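## Task

Place both white-taped parcels on the work bench reachable only by arm1, and both blue-taped parcels on the desk reachable only by arm3. Each parcel must stand with the arrows on its sides pointing upward and its entire base on the top surface. The attempt fails if any parcel ends up on the floor or a lower board without a gripper holding it. A parcel that stays in place only because a robot is holding it does not count. At the end, open the grippers and move the arms away.

## Robot and tools

Robots: three identical i2rt Big YAM arms named arm1, arm2 and arm3. Each has six revolute joints, a two-finger gripper and a wrist camera. With joints 1 and 6 at zero and the hand level and pointing forward, the camera sits above the hand and looks toward the fingertips. The hand reaches roughly 1.0 m from the joint 1 axis. Joints move at different speeds, so the hand can take a wide, curved path between postures. The arms do not wait for one another. Loose objects may occasionally be nudged by something outside your control.

Frames: everything is in one shared scene frame. Its origin is on the floor and +z points up. The hand point is midway between the fingertips. The hand's z axis runs along the fingers, and the fingers open and close along its y axis. Each arm's foot has its own real pose, which is never printed.

Cameras: arm1_cam_wrist, arm2_cam_wrist and arm3_cam_wrist ride on the wrists. room_a and room_b are fixed in the room. All images are 896x504. A calibration (K, distortion, T_world_to_cam) is provided, but it can be off by a few degrees and millimetres. Wrist camera poses also inherit any error in the reported joint angles.

Tool execute_actions: the argument "actions" is a list holding exactly one action, or none. An empty list only returns state and images. The action is a single object with keys "arm1", "arm2" and/or "arm3". Under each key is {"joints": {...}}, a map from joint name to an absolute target, not an offset. The names and ranges are:
- joint1_rad: -2.879 to 2.879. Base yaw, positive counter-clockwise seen from above; at 0 the arm extends the way its foot faces.
- joint2_rad: 0 to 3.141. Shoulder; 0 means the upper arm lies back roughly level, and increasing swings it up and then forward.
- joint3_rad: 0 to 3.019. Elbow; 0 is fully folded, and increasing opens it.
- joint4_rad: -1.692 to 1.57. Wrist pitch; positive tips the fingers up.
- joint5_rad: -1.57 to 1.57. Sideways wrist swing; positive is toward the arm's right.
- joint6_rad: -2.094 to 2.094. Hand roll; positive is clockwise viewed from behind the hand.
- gripper_m: 0 to 0.093 metres of fingertip spacing.
The completion tolerances are ±0.045, 0.14, 0.09, 0.055, 0.03 and 0.035 rad for joints 1 to 6, and ±0.003 m for the gripper. Every motion in an action starts at once and may finish at a different time. One action lasts at most 15 s. A joint or arm you leave out may keep pushing toward an earlier target. An unknown key or an out-of-range number makes the whole call rejected, and nothing moves. The optional "cameras" list picks images: omitted, null or ["all"] returns every camera, and [] returns none. The "pictures" line gives the order of the images.

Reading results: joint_positions gives the current angles. gripper_m is the sum of the two finger joints. Joint torques list the total drive output per arm joint. They are nonzero even in free air and carry offset and noise, so do not treat them as a direct measure of load. joint_status reports how each commanded motion ended:
- off_target: the joint stopped short and may still be pushing.
- contact_stop: the joint gave up its target and holds where it stopped.
- time_out: the joint keeps a target that may be clipped near its position, keeps pushing, and can move on later if the path clears.
- not_followed: a self- or inter-arm collision check withheld that arm's joint targets. The gripper command still runs, and the withheld targets may be retried on later actions.
- limit_stop_at_motor_heat: the arm stopped because a motor overheated.
on_its_own lists what the robots are doing without a command in this call. Its "held at" value is the held target, not the actual position. To relieve a joint that is still pushing, send it its reported position. If a call reports a stop, the later motion calls in that same reply are skipped.

Tool wait: {"seconds": 0 to 10}. It lets the simulation run with no new command and returns state and images.

Tool zoom_image: {"camera": name, "region": [x0, y0, x1, y1]}, in pixels from the top-left corner, at most 504 by 504. It only works on a camera whose full image appeared in the latest result.

Tool read_manual: {"section": "licences"} returns the URDF licence text. It moves nothing.

Tool finished_scene: {"scene": 1 or 2} ends that scene for good and reports whether the task succeeded. The next scene's task comes back with it. Before calling it, the parcels must be resting on their own and the grippers released and away. Replying without any tool call ends all remaining scenes.

Cautions:
- The arms do not stop when they touch something; they keep pushing and can push hard. Steady hard pushing, or holding a load, heats the motors. A MOTOR HOT warning appears at 85 °C. At 100 °C the arm goes limp and drops what it holds, reported as an OVER-TEMPERATURE FAULT.
- Two arms pressing hard into each other ends the run. Hard impacts between arms are also penalised, and no state line reports arm-to-arm contact. The collision check ignores fingers, gripper housings and wrist cameras, and it can react too late.
- Avoid dropping parcels, letting them slip, slamming them down, or knocking them to the floor.
- The simulation keeps running while you compose a reply, and the robots hold their last command during that time.
- Shorter total robot motion is better.

Each tool is called by a JSON object that holds its "fn" and its "kwargs", one argument or row to a line.

## Session

I'll start by looking at the scene.

{"fn": "execute_actions", "kwargs": {
  "actions": []
}}

Scene clock: 0.00 s.
Joint torques (N m, as the arm reports them, + toward a larger angle): no reading
arm1.joint_positions: joint1_rad=-0.041 joint2_rad=+0.530 joint3_rad=+1.643 joint4_rad=-1.308 joint5_rad=+0.031 joint6_rad=+0.506 gripper_m=+0.094
arm1.joint_status: not commanded
arm1.hand: x=-0.5030 y=-1.0986 z=+1.5621 quat_wxyz=(-0.619, -0.501, -0.591, +0.127) (m; scene frame)
arm2.joint_positions: joint1_rad=-0.181 joint2_rad=+0.586 joint3_rad=+1.586 joint4_rad=-1.317 joint5_rad=+0.172 joint6_rad=-0.620 gripper_m=+0.095
arm2.joint_status: not commanded
arm2.hand: x=+0.2034 y=-0.0152 z=+1.5347 quat_wxyz=(-0.388, +0.808, -0.026, -0.442) (m; scene frame)
arm3.joint_positions: joint1_rad=-0.561 joint2_rad=+0.470 joint3_rad=+1.685 joint4_rad=-1.175 joint5_rad=-0.171 joint6_rad=-0.090 gripper_m=+0.095
arm3.joint_status: not commanded
arm3.hand: x=+0.1494 y=+1.1345 z=+1.5702 quat_wxyz=(+0.150, -0.689, +0.079, +0.705) (m; scene frame)
pictures: arm1_cam_wrist, arm2_cam_wrist, arm3_cam_wrist, room_a, room_b
Images, in order (width x height): arm1_cam_wrist 896x504, arm2_cam_wrist 896x504, arm3_cam_wrist 896x504, room_a 896x504, room_b 896x504.

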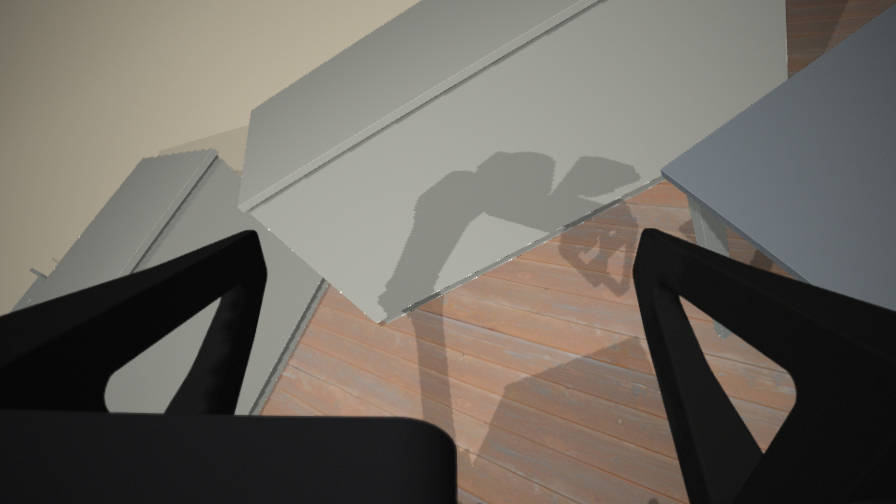

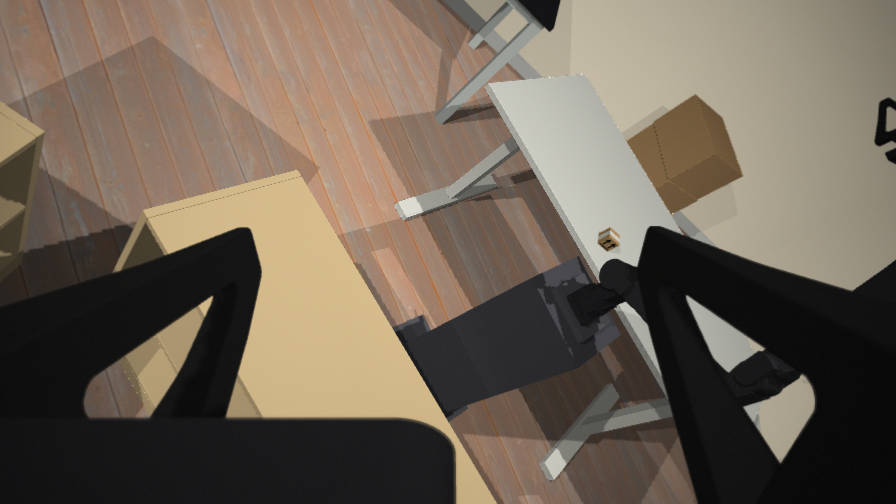

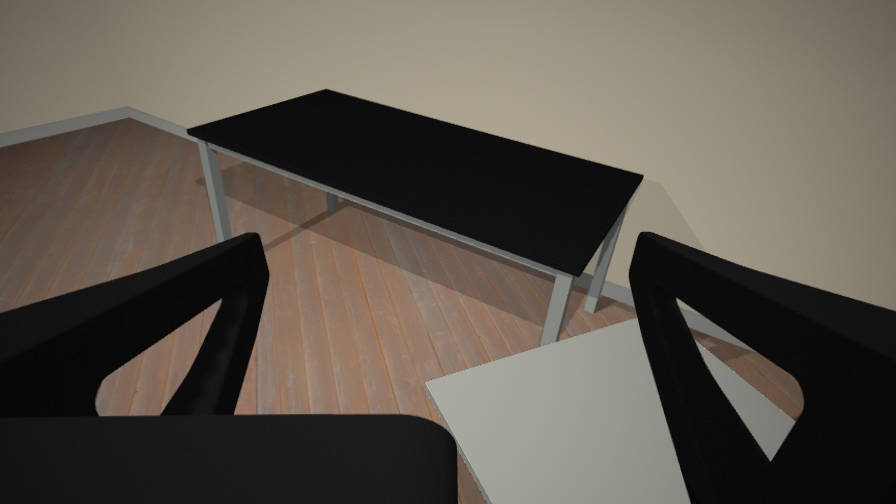

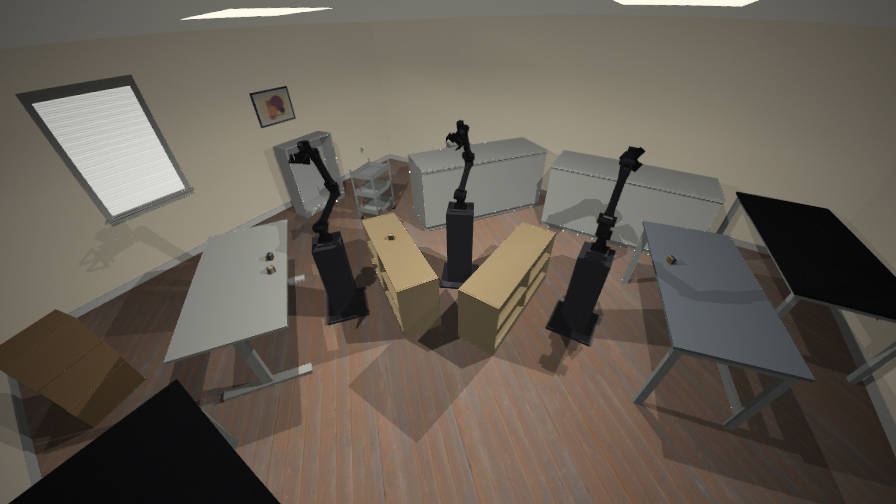

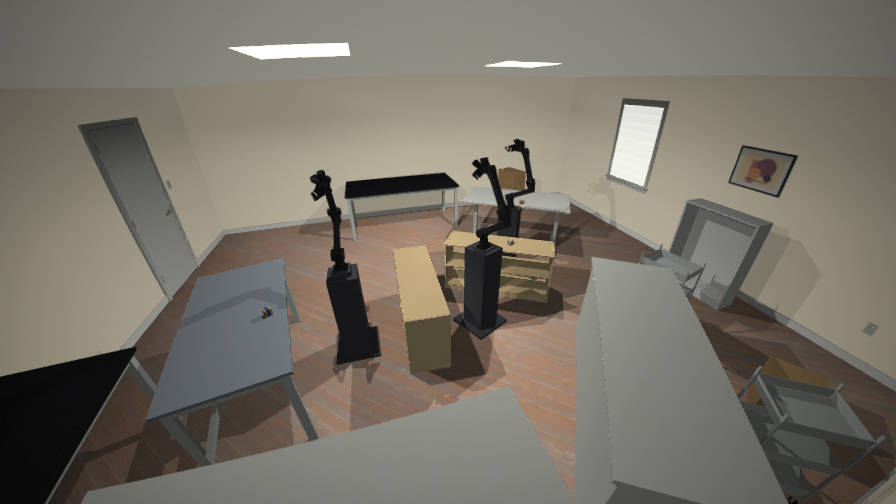

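{"fn": "zoom_image", "kwargs": {
  "camera": "room_a",
  "region": [200, 200, 440, 335]
}}

{"fn": "zoom_image", "kwargs": {
  "camera": "room_a",
  "region": [600, 210, 760, 300]
}}

{"fn": "zoom_image", "kwargs": {
  "camera": "room_b",
  "region": [200, 260, 360, 350]
}}

{"fn": "zoom_image", "kwargs": {
  "camera": "room_b",
  "region": [440, 170, 600, 260]
}}

Region (200, 200, 440, 335) of room_a's 896x504 image, scaled by 2.100, with more detail than that image has; it fills the top 284 rows of this view, and the rest is white.

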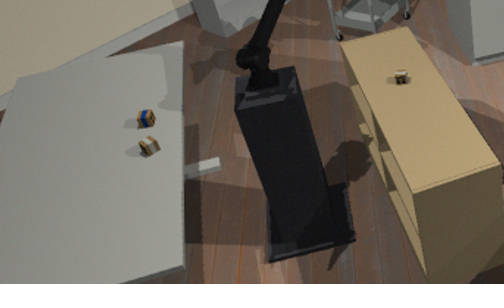

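Region (600, 210, 760, 300) of room_a's 896x504 image, scaled by 3.150, with more detail than that image has; it fills the top 284 rows of this view, and the rest is white.

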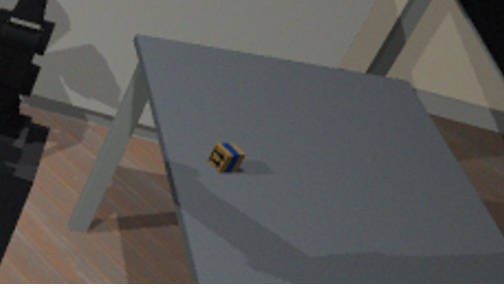

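Region (200, 260, 360, 350) of room_b's 896x504 image, scaled by 3.150, with more detail than that image has; it fills the top 284 rows of this view, and the rest is white.

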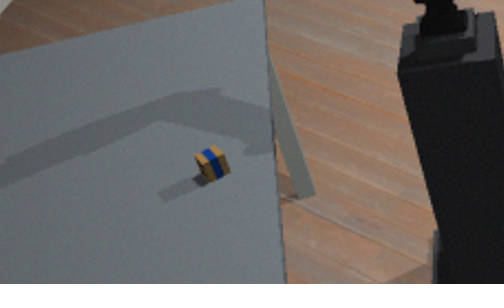

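Region (440, 170, 600, 260) of room_b's 896x504 image, scaled by 3.150, with more detail than that image has; it fills the top 284 rows of this view, and the rest is white.

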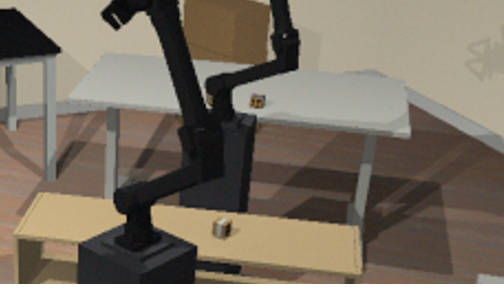

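{"fn": "execute_actions", "kwargs": {
  "actions": [
    {"arm1":{"joints":{"joint1_rad":-1.29,"joint2_rad":0.544,"joint3_rad":0.511,"joint4_rad":-0.3,"joint5_rad":0,"joint6_rad":0}},"arm2":{"joints":{"joint1_rad":-1.25,"joint2_rad":0.544,"joint3_rad":0.511,"joint4_rad":-0.4,"joint5_rad":0,"joint6_rad":0}},"arm3":{"joints":{"joint1_rad":-1.36,"joint2_rad":0.3,"joint3_rad":0.4,"joint4_rad":-0.55,"joint5_rad":0,"joint6_rad":0}}}
  ],
  "cameras": ["arm1_cam_wrist","arm2_cam_wrist","arm3_cam_wrist"]
}}

Scene clock: 5.50 s.
Joint torques (N m, as the arm reports them, + toward a larger angle): arm1=[-0.78 -0.89 10.15  2.49 -0.02 -0.14] | arm2=[-0.34  0.01  8.97  2.24  0.14  0.12] | arm3=[-0.61  0.41 11.39  3.19 -0.01  0.1 ]
arm1.joint_positions: joint1_rad=-1.280 joint2_rad=+0.553 joint3_rad=+0.511 joint4_rad=-0.313 joint5_rad=-0.001 joint6_rad=+0.009 gripper_m=+0.094
arm1.joint_status: all done
arm1.hand: x=-0.7686 y=-1.2826 z=+1.1714 quat_wxyz=(-0.280, -0.717, -0.403, +0.495) (m; scene frame)
arm2.joint_positions: joint1_rad=-1.248 joint2_rad=+0.550 joint3_rad=+0.509 joint4_rad=-0.419 joint5_rad=+0.000 joint6_rad=-0.011 gripper_m=+0.095
arm2.joint_status: all done
arm2.hand: x=+0.3657 y=+0.2007 z=+1.1570 quat_wxyz=(-0.391, +0.585, -0.613, -0.358) (m; scene frame)
arm3.joint_positions: joint1_rad=-1.357 joint2_rad=+0.314 joint3_rad=+0.396 joint4_rad=-0.567 joint5_rad=-0.002 joint6_rad=-0.008 gripper_m=+0.095
arm3.joint_status: all done
arm3.hand: x=+0.1664 y=+1.3862 z=+1.0686 quat_wxyz=(+0.312, -0.686, +0.512, +0.412) (m; scene frame)
pictures: arm1_cam_wrist, arm2_cam_wrist, arm3_cam_wrist
camera_calibration (this result's frames):
arm1_cam_wrist: T_world_to_cam=[[-0.853569, 0.520799, -0.0136811, 0.0269451], [0.440492, 0.707428, -0.552732, 1.89658], [-0.278184, -0.477821, -0.833247, 0.270993], [0, 0, 0, 1]] pos_world=[-0.737043, -1.22624, 1.27447]
arm2_cam_wrist: T_world_to_cam=[[0.997608, -0.0652579, 0.0227984, -0.381457], [-0.0467597, -0.879971, -0.47272, 0.746425], [0.0509107, 0.470523, -0.880918, 1.02721], [0, 0, 0, 1]] pos_world=[0.363151, 0.148613, 1.26643]
arm3_cam_wrist: T_world_to_cam=[[0.957521, 0.288329, 0.00449844, -0.565067], [0.258942, -0.852857, -0.453414, 1.6276], [-0.126896, 0.435318, -0.891289, 0.492822], [0, 0, 0, 1]] pos_world=[0.182146, 1.3365, 1.17976]
Images, in order (width x height): arm1_cam_wrist 896x504, arm2_cam_wrist 896x504, arm3_cam_wrist 896x504.

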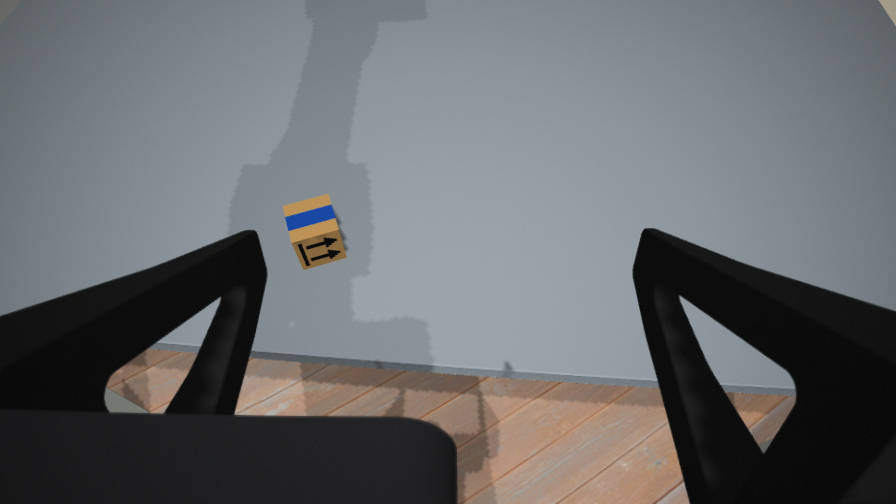

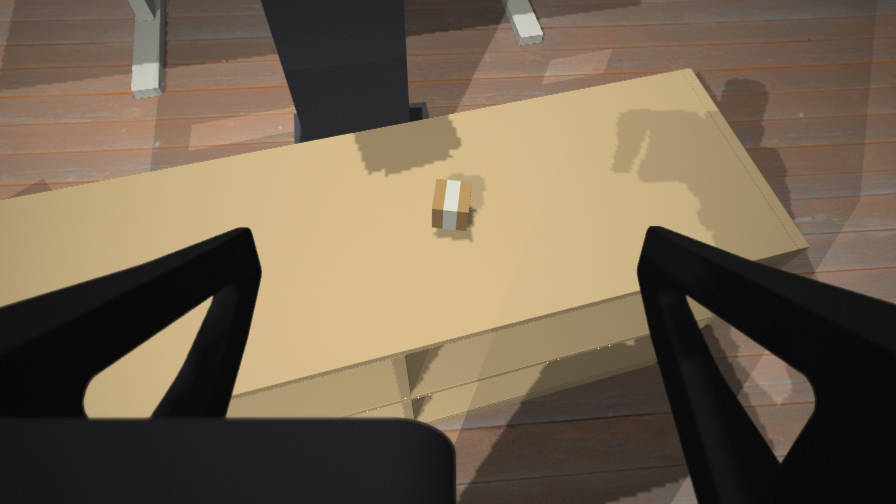

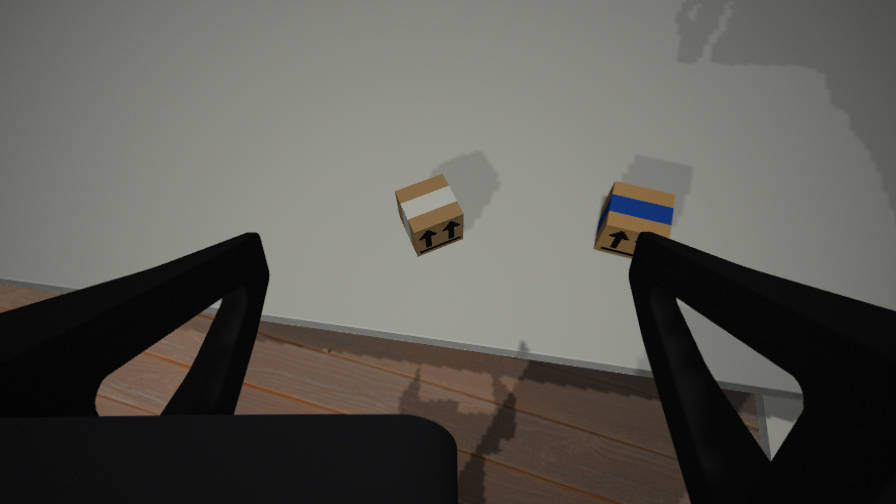

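{"fn": "execute_actions", "kwargs": {
  "actions": [],
  "cameras": ["room_a","room_b","arm1_cam_wrist","arm2_cam_wrist","arm3_cam_wrist"]
}}

{"fn": "zoom_image", "kwargs": {
  "camera": "room_a",
  "region": [370, 222, 410, 250]
}}

{"fn": "zoom_image", "kwargs": {
  "camera": "room_b",
  "region": [490, 228, 530, 256]
}}

{"fn": "zoom_image", "kwargs": {
  "camera": "arm2_cam_wrist",
  "region": [390, 160, 510, 250]
}}

{"fn": "zoom_image", "kwargs": {
  "camera": "arm1_cam_wrist",
  "region": [250, 170, 390, 290]
}}

{"fn": "zoom_image", "kwargs": {
  "camera": "arm3_cam_wrist",
  "region": [360, 150, 520, 270]
}}

Scene clock: 5.83 s.
Joint torques (N m, as the arm reports them, + toward a larger angle): arm1=[-0.74 -0.8  10.2   2.45 -0.03 -0.15] | arm2=[-0.42 -0.02  8.92  2.23  0.14  0.15] | arm3=[-0.52  0.45 11.38  3.2  -0.01  0.1 ]
arm1.joint_positions: joint1_rad=-1.280 joint2_rad=+0.553 joint3_rad=+0.511 joint4_rad=-0.313 joint5_rad=-0.001 joint6_rad=+0.009 gripper_m=+0.094
arm1.joint_status: all done
arm1.hand: x=-0.7686 y=-1.2826 z=+1.1714 quat_wxyz=(-0.280, -0.717, -0.403, +0.495) (m; scene frame)
arm2.joint_positions: joint1_rad=-1.248 joint2_rad=+0.550 joint3_rad=+0.509 joint4_rad=-0.419 joint5_rad=+0.000 joint6_rad=-0.011 gripper_m=+0.095
arm2.joint_status: all done
arm2.hand: x=+0.3657 y=+0.2007 z=+1.1570 quat_wxyz=(-0.391, +0.585, -0.614, -0.358) (m; scene frame)
arm3.joint_positions: joint1_rad=-1.357 joint2_rad=+0.314 joint3_rad=+0.396 joint4_rad=-0.567 joint5_rad=-0.002 joint6_rad=-0.008 gripper_m=+0.095
arm3.joint_status: all done
arm3.hand: x=+0.1664 y=+1.3862 z=+1.0686 quat_wxyz=(+0.312, -0.686, +0.512, +0.412) (m; scene frame)
pictures: arm1_cam_wrist, arm2_cam_wrist, arm3_cam_wrist, room_a, room_b
camera_calibration (this result's frames):
arm1_cam_wrist: T_world_to_cam=[[-0.853569, 0.520799, -0.0136811, 0.0269451], [0.440492, 0.707428, -0.552732, 1.89658], [-0.278184, -0.477821, -0.833247, 0.270993], [0, 0, 0, 1]] pos_world=[-0.737043, -1.22624, 1.27447]
arm2_cam_wrist: T_world_to_cam=[[0.997605, -0.0654247, 0.0224553, -0.381025], [-0.0470682, -0.879952, -0.472725, 0.746539], [0.0506875, 0.470535, -0.880924, 1.0273], [0, 0, 0, 1]] pos_world=[0.36318, 0.148611, 1.26643]
arm3_cam_wrist: T_world_to_cam=[[0.957521, 0.288329, 0.00449844, -0.565067], [0.258942, -0.852857, -0.453414, 1.6276], [-0.126896, 0.435318, -0.891289, 0.492822], [0, 0, 0, 1]] pos_world=[0.182146, 1.3365, 1.17976]
Images, in order (width x height): arm1_cam_wrist 896x504, arm2_cam_wrist 896x504, arm3_cam_wrist 896x504, room_a 896x504, room_b 896x504.

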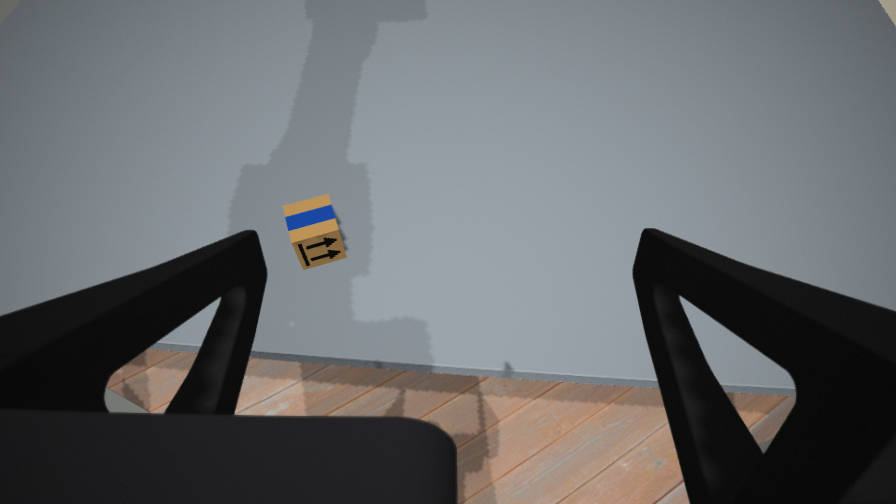

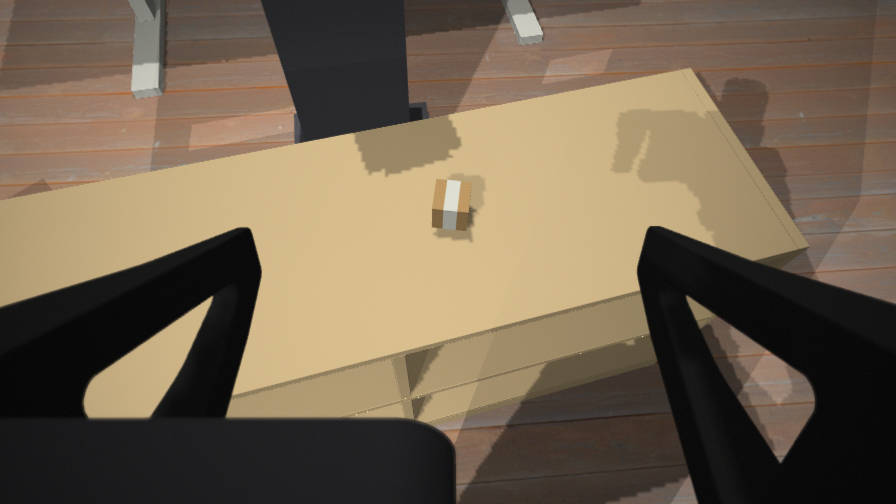

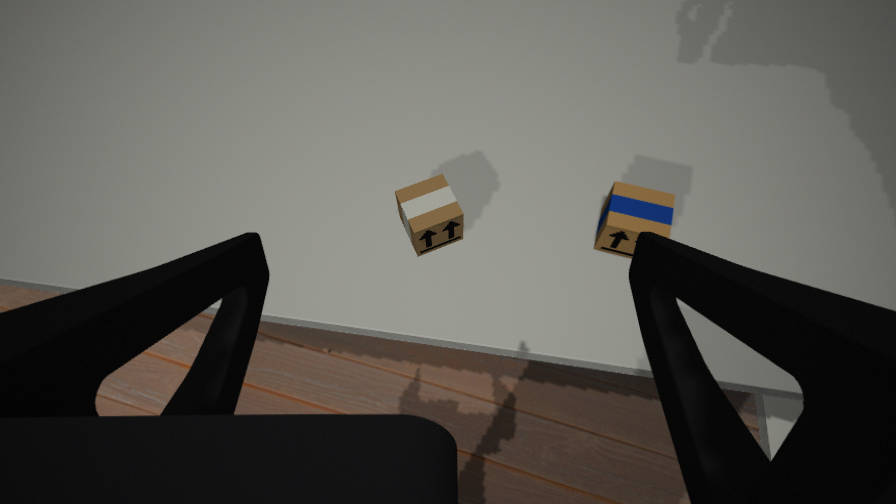

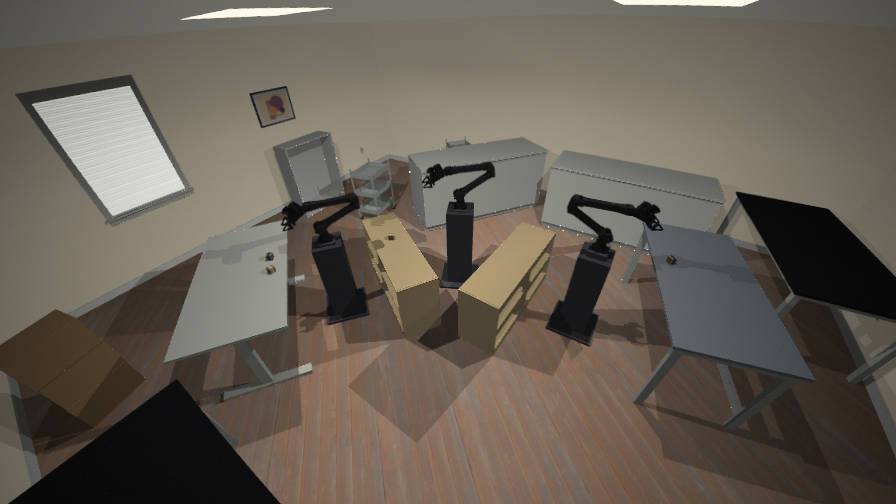

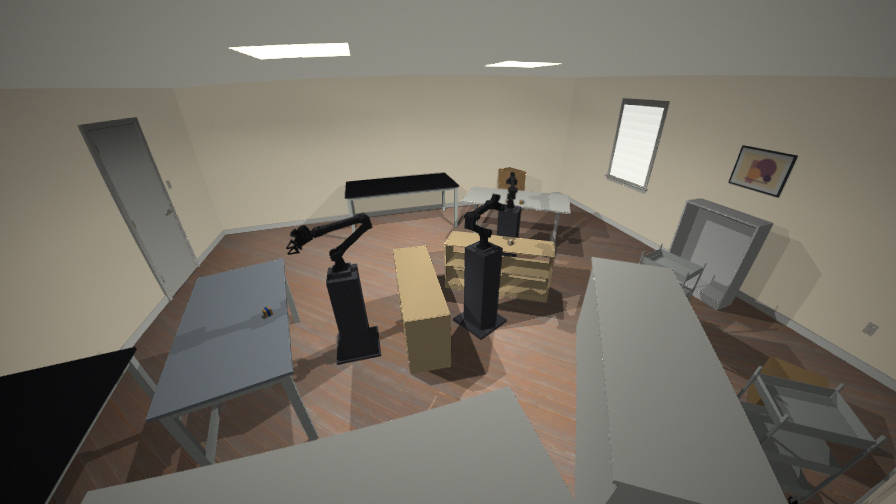

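Region (370, 222, 410, 250) of room_a's 896x504 image, scaled by 12.600, with more detail than that image has; it fills the top 353 rows of this view, and the rest is white.

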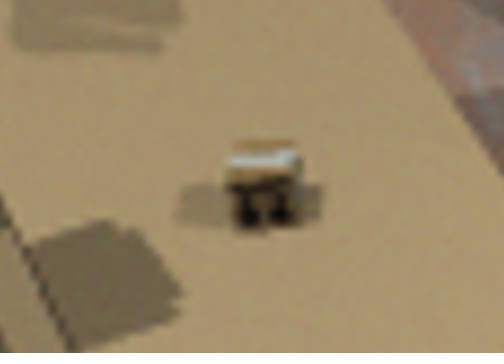

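Region (490, 228, 530, 256) of room_b's 896x504 image, scaled by 12.600, with more detail than that image has; it fills the top 353 rows of this view, and the rest is white.

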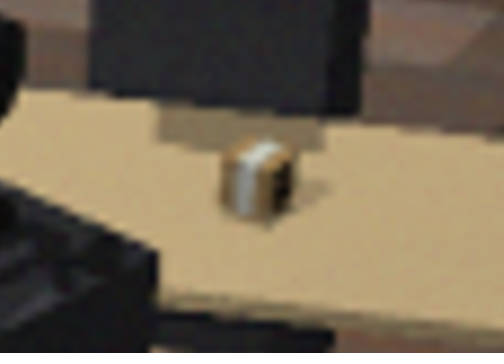

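Region (390, 160, 510, 250) of arm2_cam_wrist's 896x504 image, scaled by 4.200, with more detail than that image has; it fills the top 378 rows of this view, and the rest is white.

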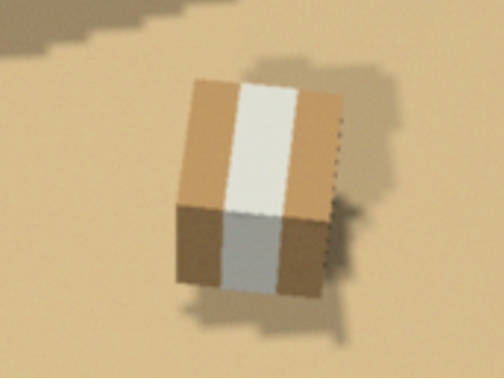

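Region (250, 170, 390, 290) of arm1_cam_wrist's 896x504 image, scaled by 3.600, with more detail than that image has; it fills the top 432 rows of this view, and the rest is white.

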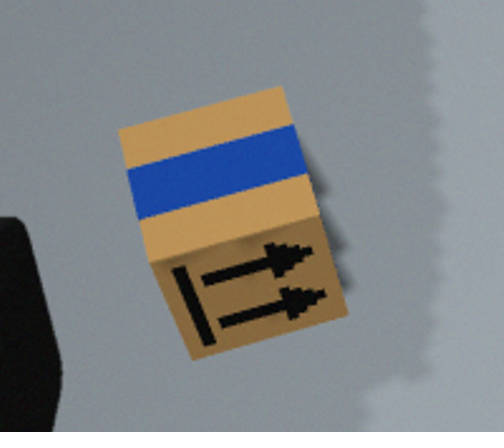

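Region (360, 150, 520, 270) of arm3_cam_wrist's 896x504 image, scaled by 3.150, with more detail than that image has; it fills the top 378 rows of this view, and the rest is white.

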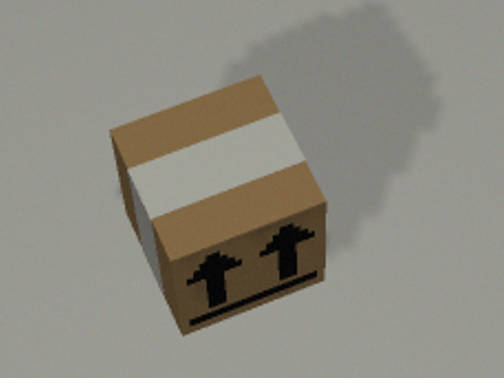

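{"fn": "execute_actions", "kwargs": {
  "actions": [
    {"arm1":{"joints":{"joint1_rad":-1.053,"joint2_rad":2.004,"joint3_rad":1.779,"joint4_rad":-1.345,"joint5_rad":0,"joint6_rad":-0.08}},"arm2":{"joints":{"joint1_rad":-1.279,"joint2_rad":2.352,"joint3_rad":1.92,"joint4_rad":-1.318,"joint5_rad":0,"joint6_rad":0.09}},"arm3":{"joints":{"joint1_rad":-1.32,"joint2_rad":1.742,"joint3_rad":1.232,"joint4_rad":-1.06,"joint5_rad":0,"joint6_rad":-0.34}}}
  ],
  "cameras": ["arm1_cam_wrist","arm2_cam_wrist","arm3_cam_wrist"]
}}

Scene clock: 13.27 s.
Joint torques (N m, as the arm reports them, + toward a larger angle): arm1=[  0.74 -19.66  11.51   0.27  -0.02  -0.14] | arm2=[ -0.6  -20.28   9.28  -0.73   0.15   0.15] | arm3=[  0.14 -14.87  11.31   0.65  -0.04  -0.04]
arm1.joint_positions: joint1_rad=-1.060 joint2_rad=+1.991 joint3_rad=+1.736 joint4_rad=-1.339 joint5_rad=-0.001 joint6_rad=-0.071 gripper_m=+0.094
arm1.joint_status: all done
arm1.hand: x=-0.7805 y=-1.5551 z=+0.9905 quat_wxyz=(+0.010, -0.790, -0.613, -0.011) (m; scene frame)
arm2.joint_positions: joint1_rad=-1.275 joint2_rad=+2.363 joint3_rad=+1.877 joint4_rad=-1.309 joint5_rad=+0.000 joint6_rad=+0.079 gripper_m=+0.095
arm2.joint_status: all done
arm2.hand: x=+0.4032 y=+0.4872 z=+0.8284 quat_wxyz=(+0.074, +0.641, -0.760, +0.078) (m; scene frame)
arm3.joint_positions: joint1_rad=-1.326 joint2_rad=+1.730 joint3_rad=+1.192 joint4_rad=-1.052 joint5_rad=-0.002 joint6_rad=-0.332 gripper_m=+0.095
arm3.joint_status: all done
arm3.hand: x=+0.0999 y=+1.5657 z=+0.8917 quat_wxyz=(-0.008, -0.894, +0.448, -0.007) (m; scene frame)
pictures: arm1_cam_wrist, arm2_cam_wrist, arm3_cam_wrist
camera_calibration (this result's frames):
arm1_cam_wrist: T_world_to_cam=[[-0.965781, 0.25935, 0.00214735, -0.353632], [0.207165, 0.766419, 0.608016, 0.754511], [0.156043, 0.587655, -0.793922, 1.94365], [0, 0, 0, 1]] pos_world=[-0.801134, -1.62876, 1.08511]
arm2_cam_wrist: T_world_to_cam=[[0.986022, -0.163594, 0.0315987, -0.347368], [-0.1324, -0.654175, 0.744664, -0.239007], [-0.101152, -0.738439, -0.666691, 1.07384], [0, 0, 0, 1]] pos_world=[0.419488, 0.579786, 0.904876]
arm3_cam_wrist: T_world_to_cam=[[0.799741, 0.600144, -0.0155528, -1.00688], [0.491139, -0.639145, 0.591841, 0.42793], [0.345249, -0.480958, -0.805904, 1.55992], [0, 0, 0, 1]] pos_world=[0.0565078, 1.62804, 0.988219]
Images, in order (width x height): arm1_cam_wrist 896x504, arm2_cam_wrist 896x504, arm3_cam_wrist 896x504.

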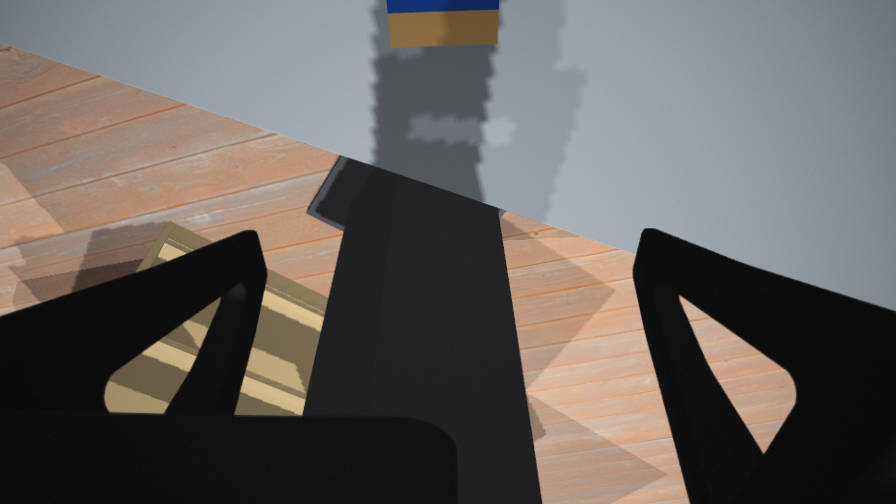

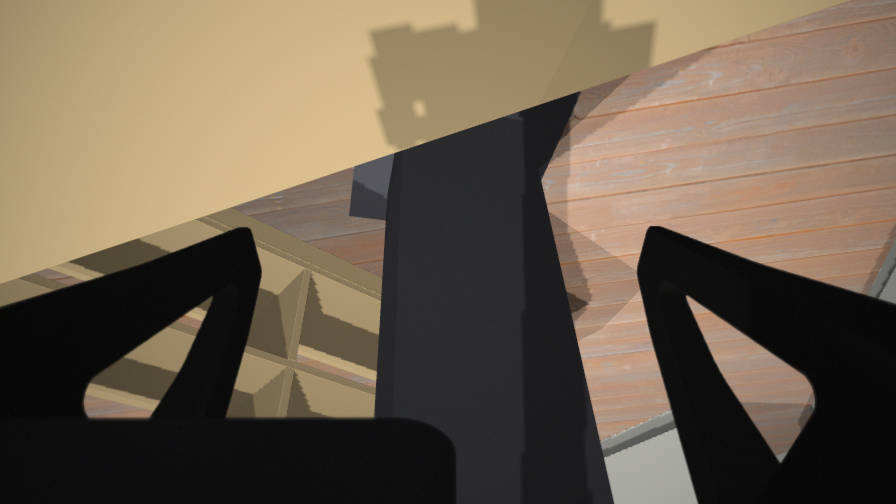

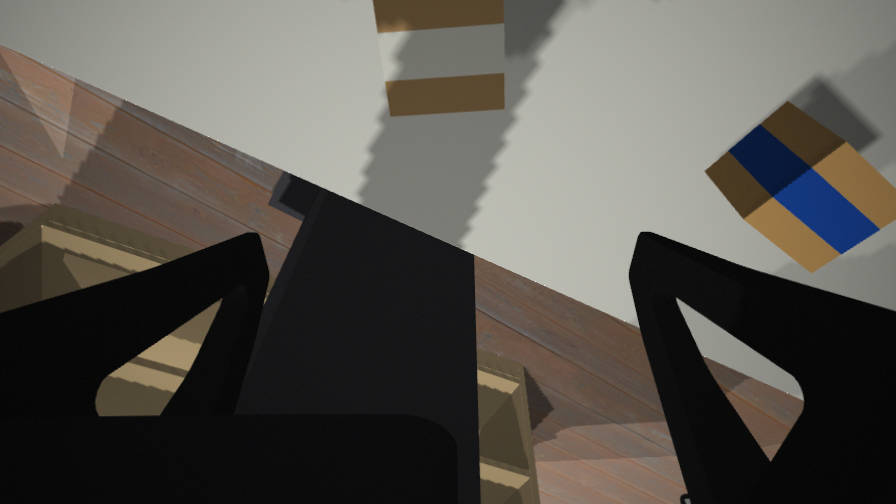

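{"fn": "execute_actions", "kwargs": {
  "actions": [
    {"arm1":{"joints":{"joint1_rad":-1.05,"joint2_rad":2.255,"joint3_rad":1.68,"joint4_rad":-1.0,"joint5_rad":0,"joint6_rad":-0.08}},"arm2":{"joints":{"joint1_rad":-1.285,"joint2_rad":2.295,"joint3_rad":1.434,"joint4_rad":-0.325,"joint5_rad":0,"joint6_rad":0.09}},"arm3":{"joints":{"joint1_rad":-1.301,"joint2_rad":2.005,"joint3_rad":1.137,"joint4_rad":-0.705,"joint5_rad":0,"joint6_rad":-0.385}}}
  ],
  "cameras": ["arm1_cam_wrist","arm2_cam_wrist","arm3_cam_wrist"]
}}

Scene clock: 16.70 s.
Joint torques (N m, as the arm reports them, + toward a larger angle): arm1=[  0.86 -22.59   8.28   0.74  -0.02  -0.14] | arm2=[ -0.84 -18.39   6.1    1.22   0.15   0.14] | arm3=[  0.04 -18.27   7.11   1.26  -0.05  -0.04]
arm1.joint_positions: joint1_rad=-1.060 joint2_rad=+2.266 joint3_rad=+1.661 joint4_rad=-1.007 joint5_rad=-0.001 joint6_rad=-0.071 gripper_m=+0.094
arm1.joint_status: all done
arm1.hand: x=-0.7868 y=-1.5711 z=+0.7993 quat_wxyz=(+0.015, -0.790, -0.613, -0.018) (m; scene frame)
arm2.joint_positions: joint1_rad=-1.278 joint2_rad=+2.303 joint3_rad=+1.425 joint4_rad=-0.340 joint5_rad=+0.000 joint6_rad=+0.079 gripper_m=+0.095
arm2.joint_status: all done
arm2.hand: x=+0.4091 y=+0.5195 z=+0.7402 quat_wxyz=(-0.130, +0.634, -0.753, -0.123) (m; scene frame)
arm3.joint_positions: joint1_rad=-1.305 joint2_rad=+2.012 joint3_rad=+1.124 joint4_rad=-0.714 joint5_rad=-0.002 joint6_rad=-0.377 gripper_m=+0.095
arm3.joint_status: all done
arm3.hand: x=+0.0889 y=+1.5682 z=+0.7416 quat_wxyz=(-0.012, -0.908, +0.418, -0.011) (m; scene frame)
pictures: arm1_cam_wrist, arm2_cam_wrist, arm3_cam_wrist
camera_calibration (this result's frames):
arm1_cam_wrist: T_world_to_cam=[[-0.965768, 0.259406, 0.00108379, -0.354217], [0.203744, 0.755939, 0.622128, 0.85392], [0.160565, 0.601052, -0.782914, 1.818], [0, 0, 0, 1]] pos_world=[-0.807979, -1.64634, 0.892472]
arm2_cam_wrist: T_world_to_cam=[[0.985638, -0.168401, -0.0126285, -0.309701], [-0.15923, -0.951661, 0.262655, 0.370894], [-0.0562492, -0.256871, -0.964807, 0.991663], [0, 0, 0, 1]] pos_world=[0.420091, 0.555541, 0.855435]
arm3_cam_wrist: T_world_to_cam=[[0.758742, 0.651055, -0.0209183, -1.07409], [0.530134, -0.598523, 0.600606, 0.450084], [0.378507, -0.466794, -0.799272, 1.41381], [0, 0, 0, 1]] pos_world=[0.0412111, 1.62864, 0.83723]
Images, in order (width x height): arm1_cam_wrist 896x504, arm2_cam_wrist 896x504, arm3_cam_wrist 896x504.

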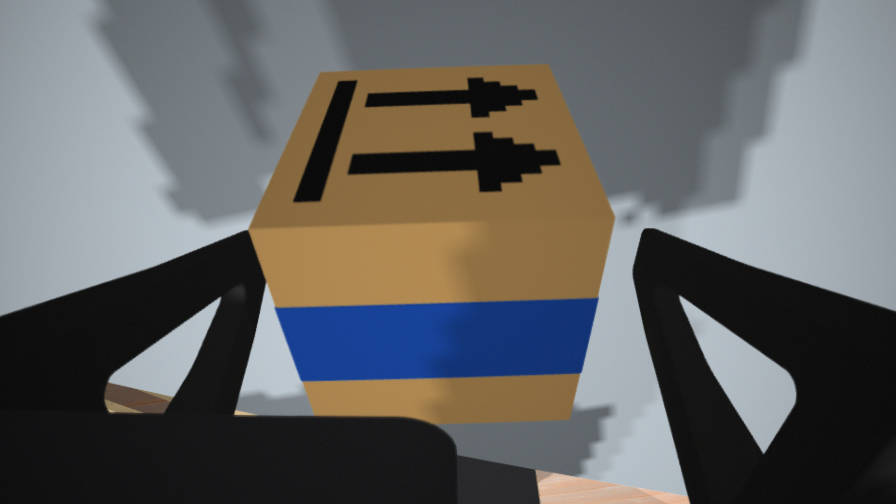

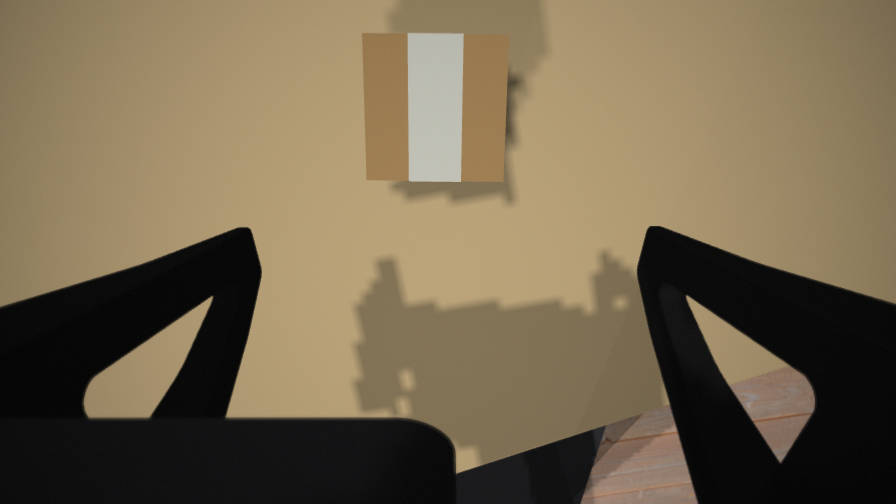

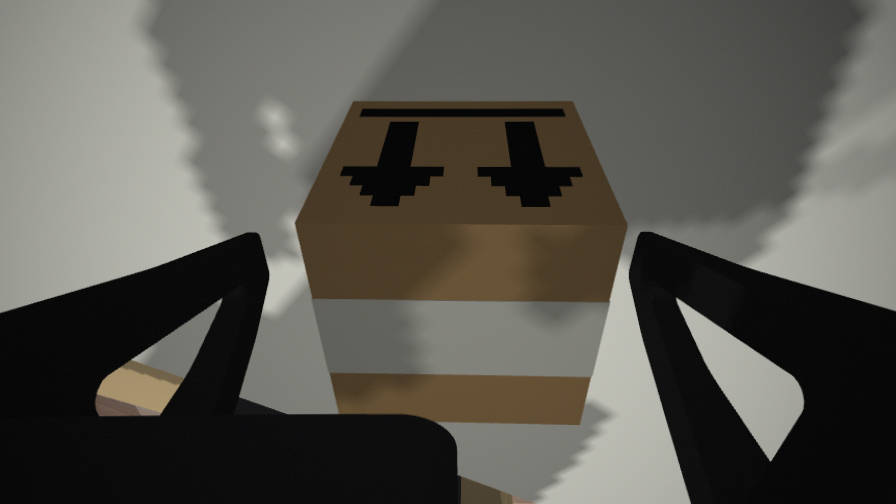

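{"fn": "execute_actions", "kwargs": {
  "actions": [
    {"arm1":{"joints":{"joint3_rad":1.737}},"arm2":{"joints":{"joint1_rad":-1.265,"joint2_rad":2.57,"joint3_rad":1.685,"joint4_rad":-0.275}},"arm3":{"joints":{"joint3_rad":1.183}}}
  ],
  "cameras": ["arm1_cam_wrist","arm2_cam_wrist","arm3_cam_wrist"]
}}

Scene clock: 19.03 s.
Joint torques (N m, as the arm reports them, + toward a larger angle): arm1=[  0.9  -22.99   9.75   0.82  -0.02  -0.15] | arm2=[ -0.1  -19.96   7.58   0.81   0.15   0.15] | arm3=[  0.04 -18.34   8.73   1.3   -0.04  -0.04]
arm1.joint_positions: joint1_rad=-1.060 joint2_rad=+2.264 joint3_rad=+1.704 joint4_rad=-1.005 joint5_rad=-0.001 joint6_rad=-0.071 gripper_m=+0.094
arm1.joint_status: all done
arm1.hand: x=-0.7932 y=-1.5905 z=+0.8134 quat_wxyz=(+0.002, -0.790, -0.613, +0.001) (m; scene frame)
arm2.joint_positions: joint1_rad=-1.271 joint2_rad=+2.580 joint3_rad=+1.651 joint4_rad=-0.282 joint5_rad=+0.000 joint6_rad=+0.079 gripper_m=+0.095
arm2.joint_status: all done
arm2.hand: x=+0.4087 y=+0.5598 z=+0.6370 quat_wxyz=(-0.132, +0.636, -0.750, -0.126) (m; scene frame)
arm3.joint_positions: joint1_rad=-1.305 joint2_rad=+2.012 joint3_rad=+1.154 joint4_rad=-0.713 joint5_rad=-0.002 joint6_rad=-0.377 gripper_m=+0.095
arm3.joint_status: all done
arm3.hand: x=+0.0835 y=+1.5837 z=+0.7487 quat_wxyz=(-0.001, -0.908, +0.418, +0.000) (m; scene frame)
pictures: arm1_cam_wrist, arm2_cam_wrist, arm3_cam_wrist
camera_calibration (this result's frames):
arm1_cam_wrist: T_world_to_cam=[[-0.96579, 0.259298, 0.00382351, -0.357795], [0.212386, 0.782429, 0.585403, 0.939973], [0.148802, 0.566188, -0.810734, 1.7996], [0, 0, 0, 1]] pos_world=[-0.812975, -1.6616, 0.910098]
arm2_cam_wrist: T_world_to_cam=[[0.986849, -0.161113, -0.0130786, -0.308072], [-0.152447, -0.954556, 0.256091, 0.439321], [-0.0537437, -0.250729, -0.966564, 0.899023], [0, 0, 0, 1]] pos_world=[0.419311, 0.595134, 0.752428]
arm3_cam_wrist: T_world_to_cam=[[0.758574, 0.65152, -0.00936273, -1.08936], [0.536135, -0.615935, 0.57722, 0.502481], [0.370304, -0.442884, -0.816535, 1.40454], [0, 0, 0, 1]] pos_world=[0.0368571, 1.64129, 0.846615]
Images, in order (width x height): arm1_cam_wrist 896x504, arm2_cam_wrist 896x504, arm3_cam_wrist 896x504.

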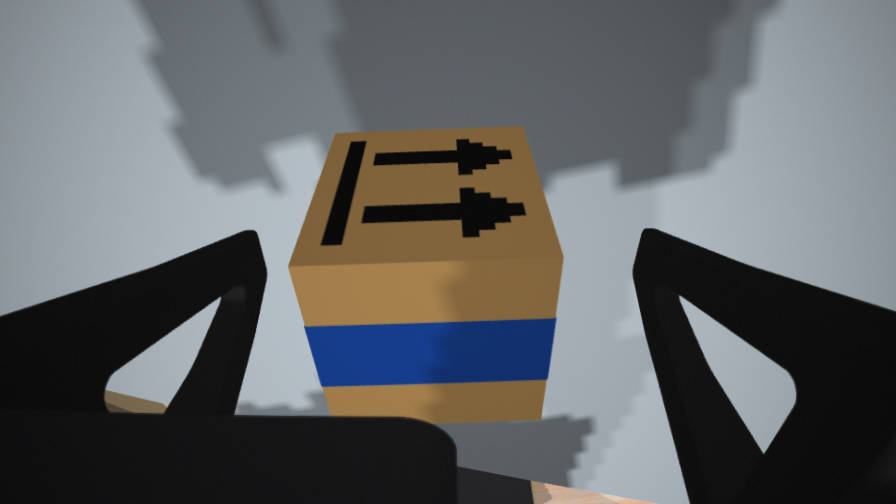

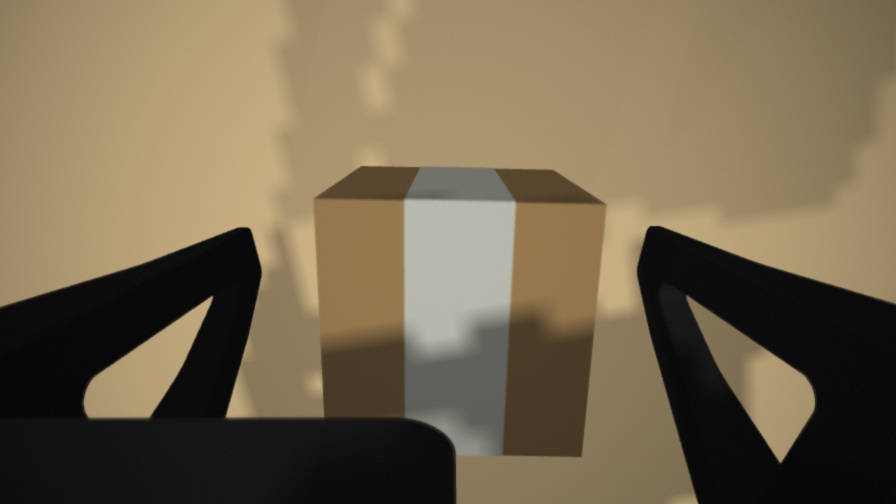

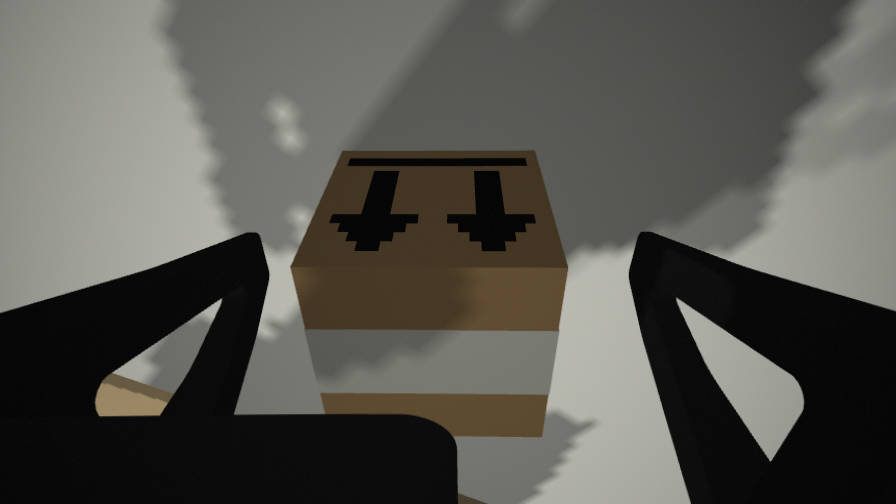

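{"fn": "execute_actions", "kwargs": {
  "actions": [
    {"arm1":{"joints":{"gripper_m":0.0}},"arm2":{"joints":{"gripper_m":0.0}},"arm3":{"joints":{"gripper_m":0.0}}}
  ],
  "cameras": ["room_a"]
}}

{"fn": "zoom_image", "kwargs": {
  "camera": "room_a",
  "region": [340, 190, 620, 350]
}}

Scene clock: 19.93 s.
Joint torques (N m, as the arm reports them, + toward a larger angle): arm1=[  0.78 -23.37   9.71   0.76  -0.05  -0.14] | arm2=[  0.06 -20.05   7.57   0.93   0.15   0.14] | arm3=[  0.02 -18.54   8.6    1.29  -0.06  -0.03]
arm1.joint_positions: joint1_rad=-1.060 joint2_rad=+2.264 joint3_rad=+1.704 joint4_rad=-1.005 joint5_rad=+0.000 joint6_rad=-0.072 gripper_m=+0.049
arm1.joint_status: gripper_m off_target (ended at +0.049, target +0.000)
arm1.hand: x=-0.7933 y=-1.5904 z=+0.8134 quat_wxyz=(+0.002, -0.790, -0.613, +0.001) (m; scene frame)
arm2.joint_positions: joint1_rad=-1.271 joint2_rad=+2.580 joint3_rad=+1.651 joint4_rad=-0.282 joint5_rad=+0.000 joint6_rad=+0.080 gripper_m=+0.050
arm2.joint_status: gripper_m off_target (ended at +0.050, target +0.000)
arm2.hand: x=+0.4087 y=+0.5598 z=+0.6370 quat_wxyz=(-0.132, +0.636, -0.750, -0.126) (m; scene frame)
arm3.joint_positions: joint1_rad=-1.305 joint2_rad=+2.012 joint3_rad=+1.154 joint4_rad=-0.713 joint5_rad=-0.001 joint6_rad=-0.378 gripper_m=+0.050
arm3.joint_status: gripper_m off_target (ended at +0.050, target +0.000)
arm3.hand: x=+0.0836 y=+1.5837 z=+0.7487 quat_wxyz=(-0.001, -0.909, +0.418, +0.000) (m; scene frame)
pictures: room_a
Images, in order (width x height): room_a 896x504.

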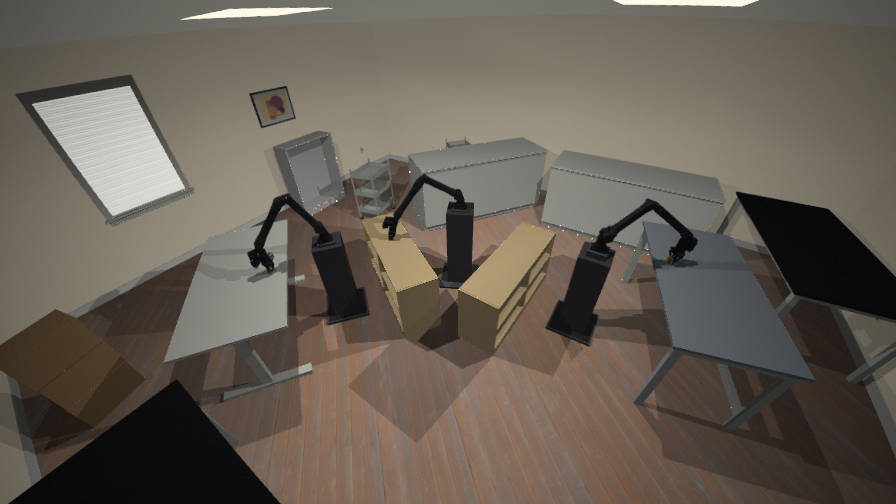

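Region (340, 190, 620, 350) of room_a's 896x504 image, scaled by 1.800, with more detail than that image has; it fills the top 288 rows of this view, and the rest is white.

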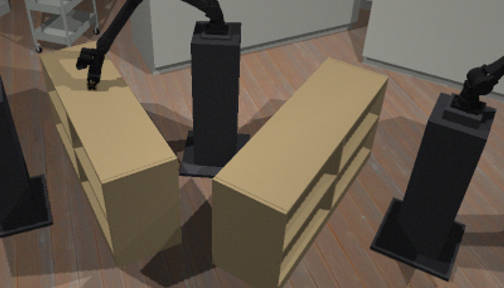

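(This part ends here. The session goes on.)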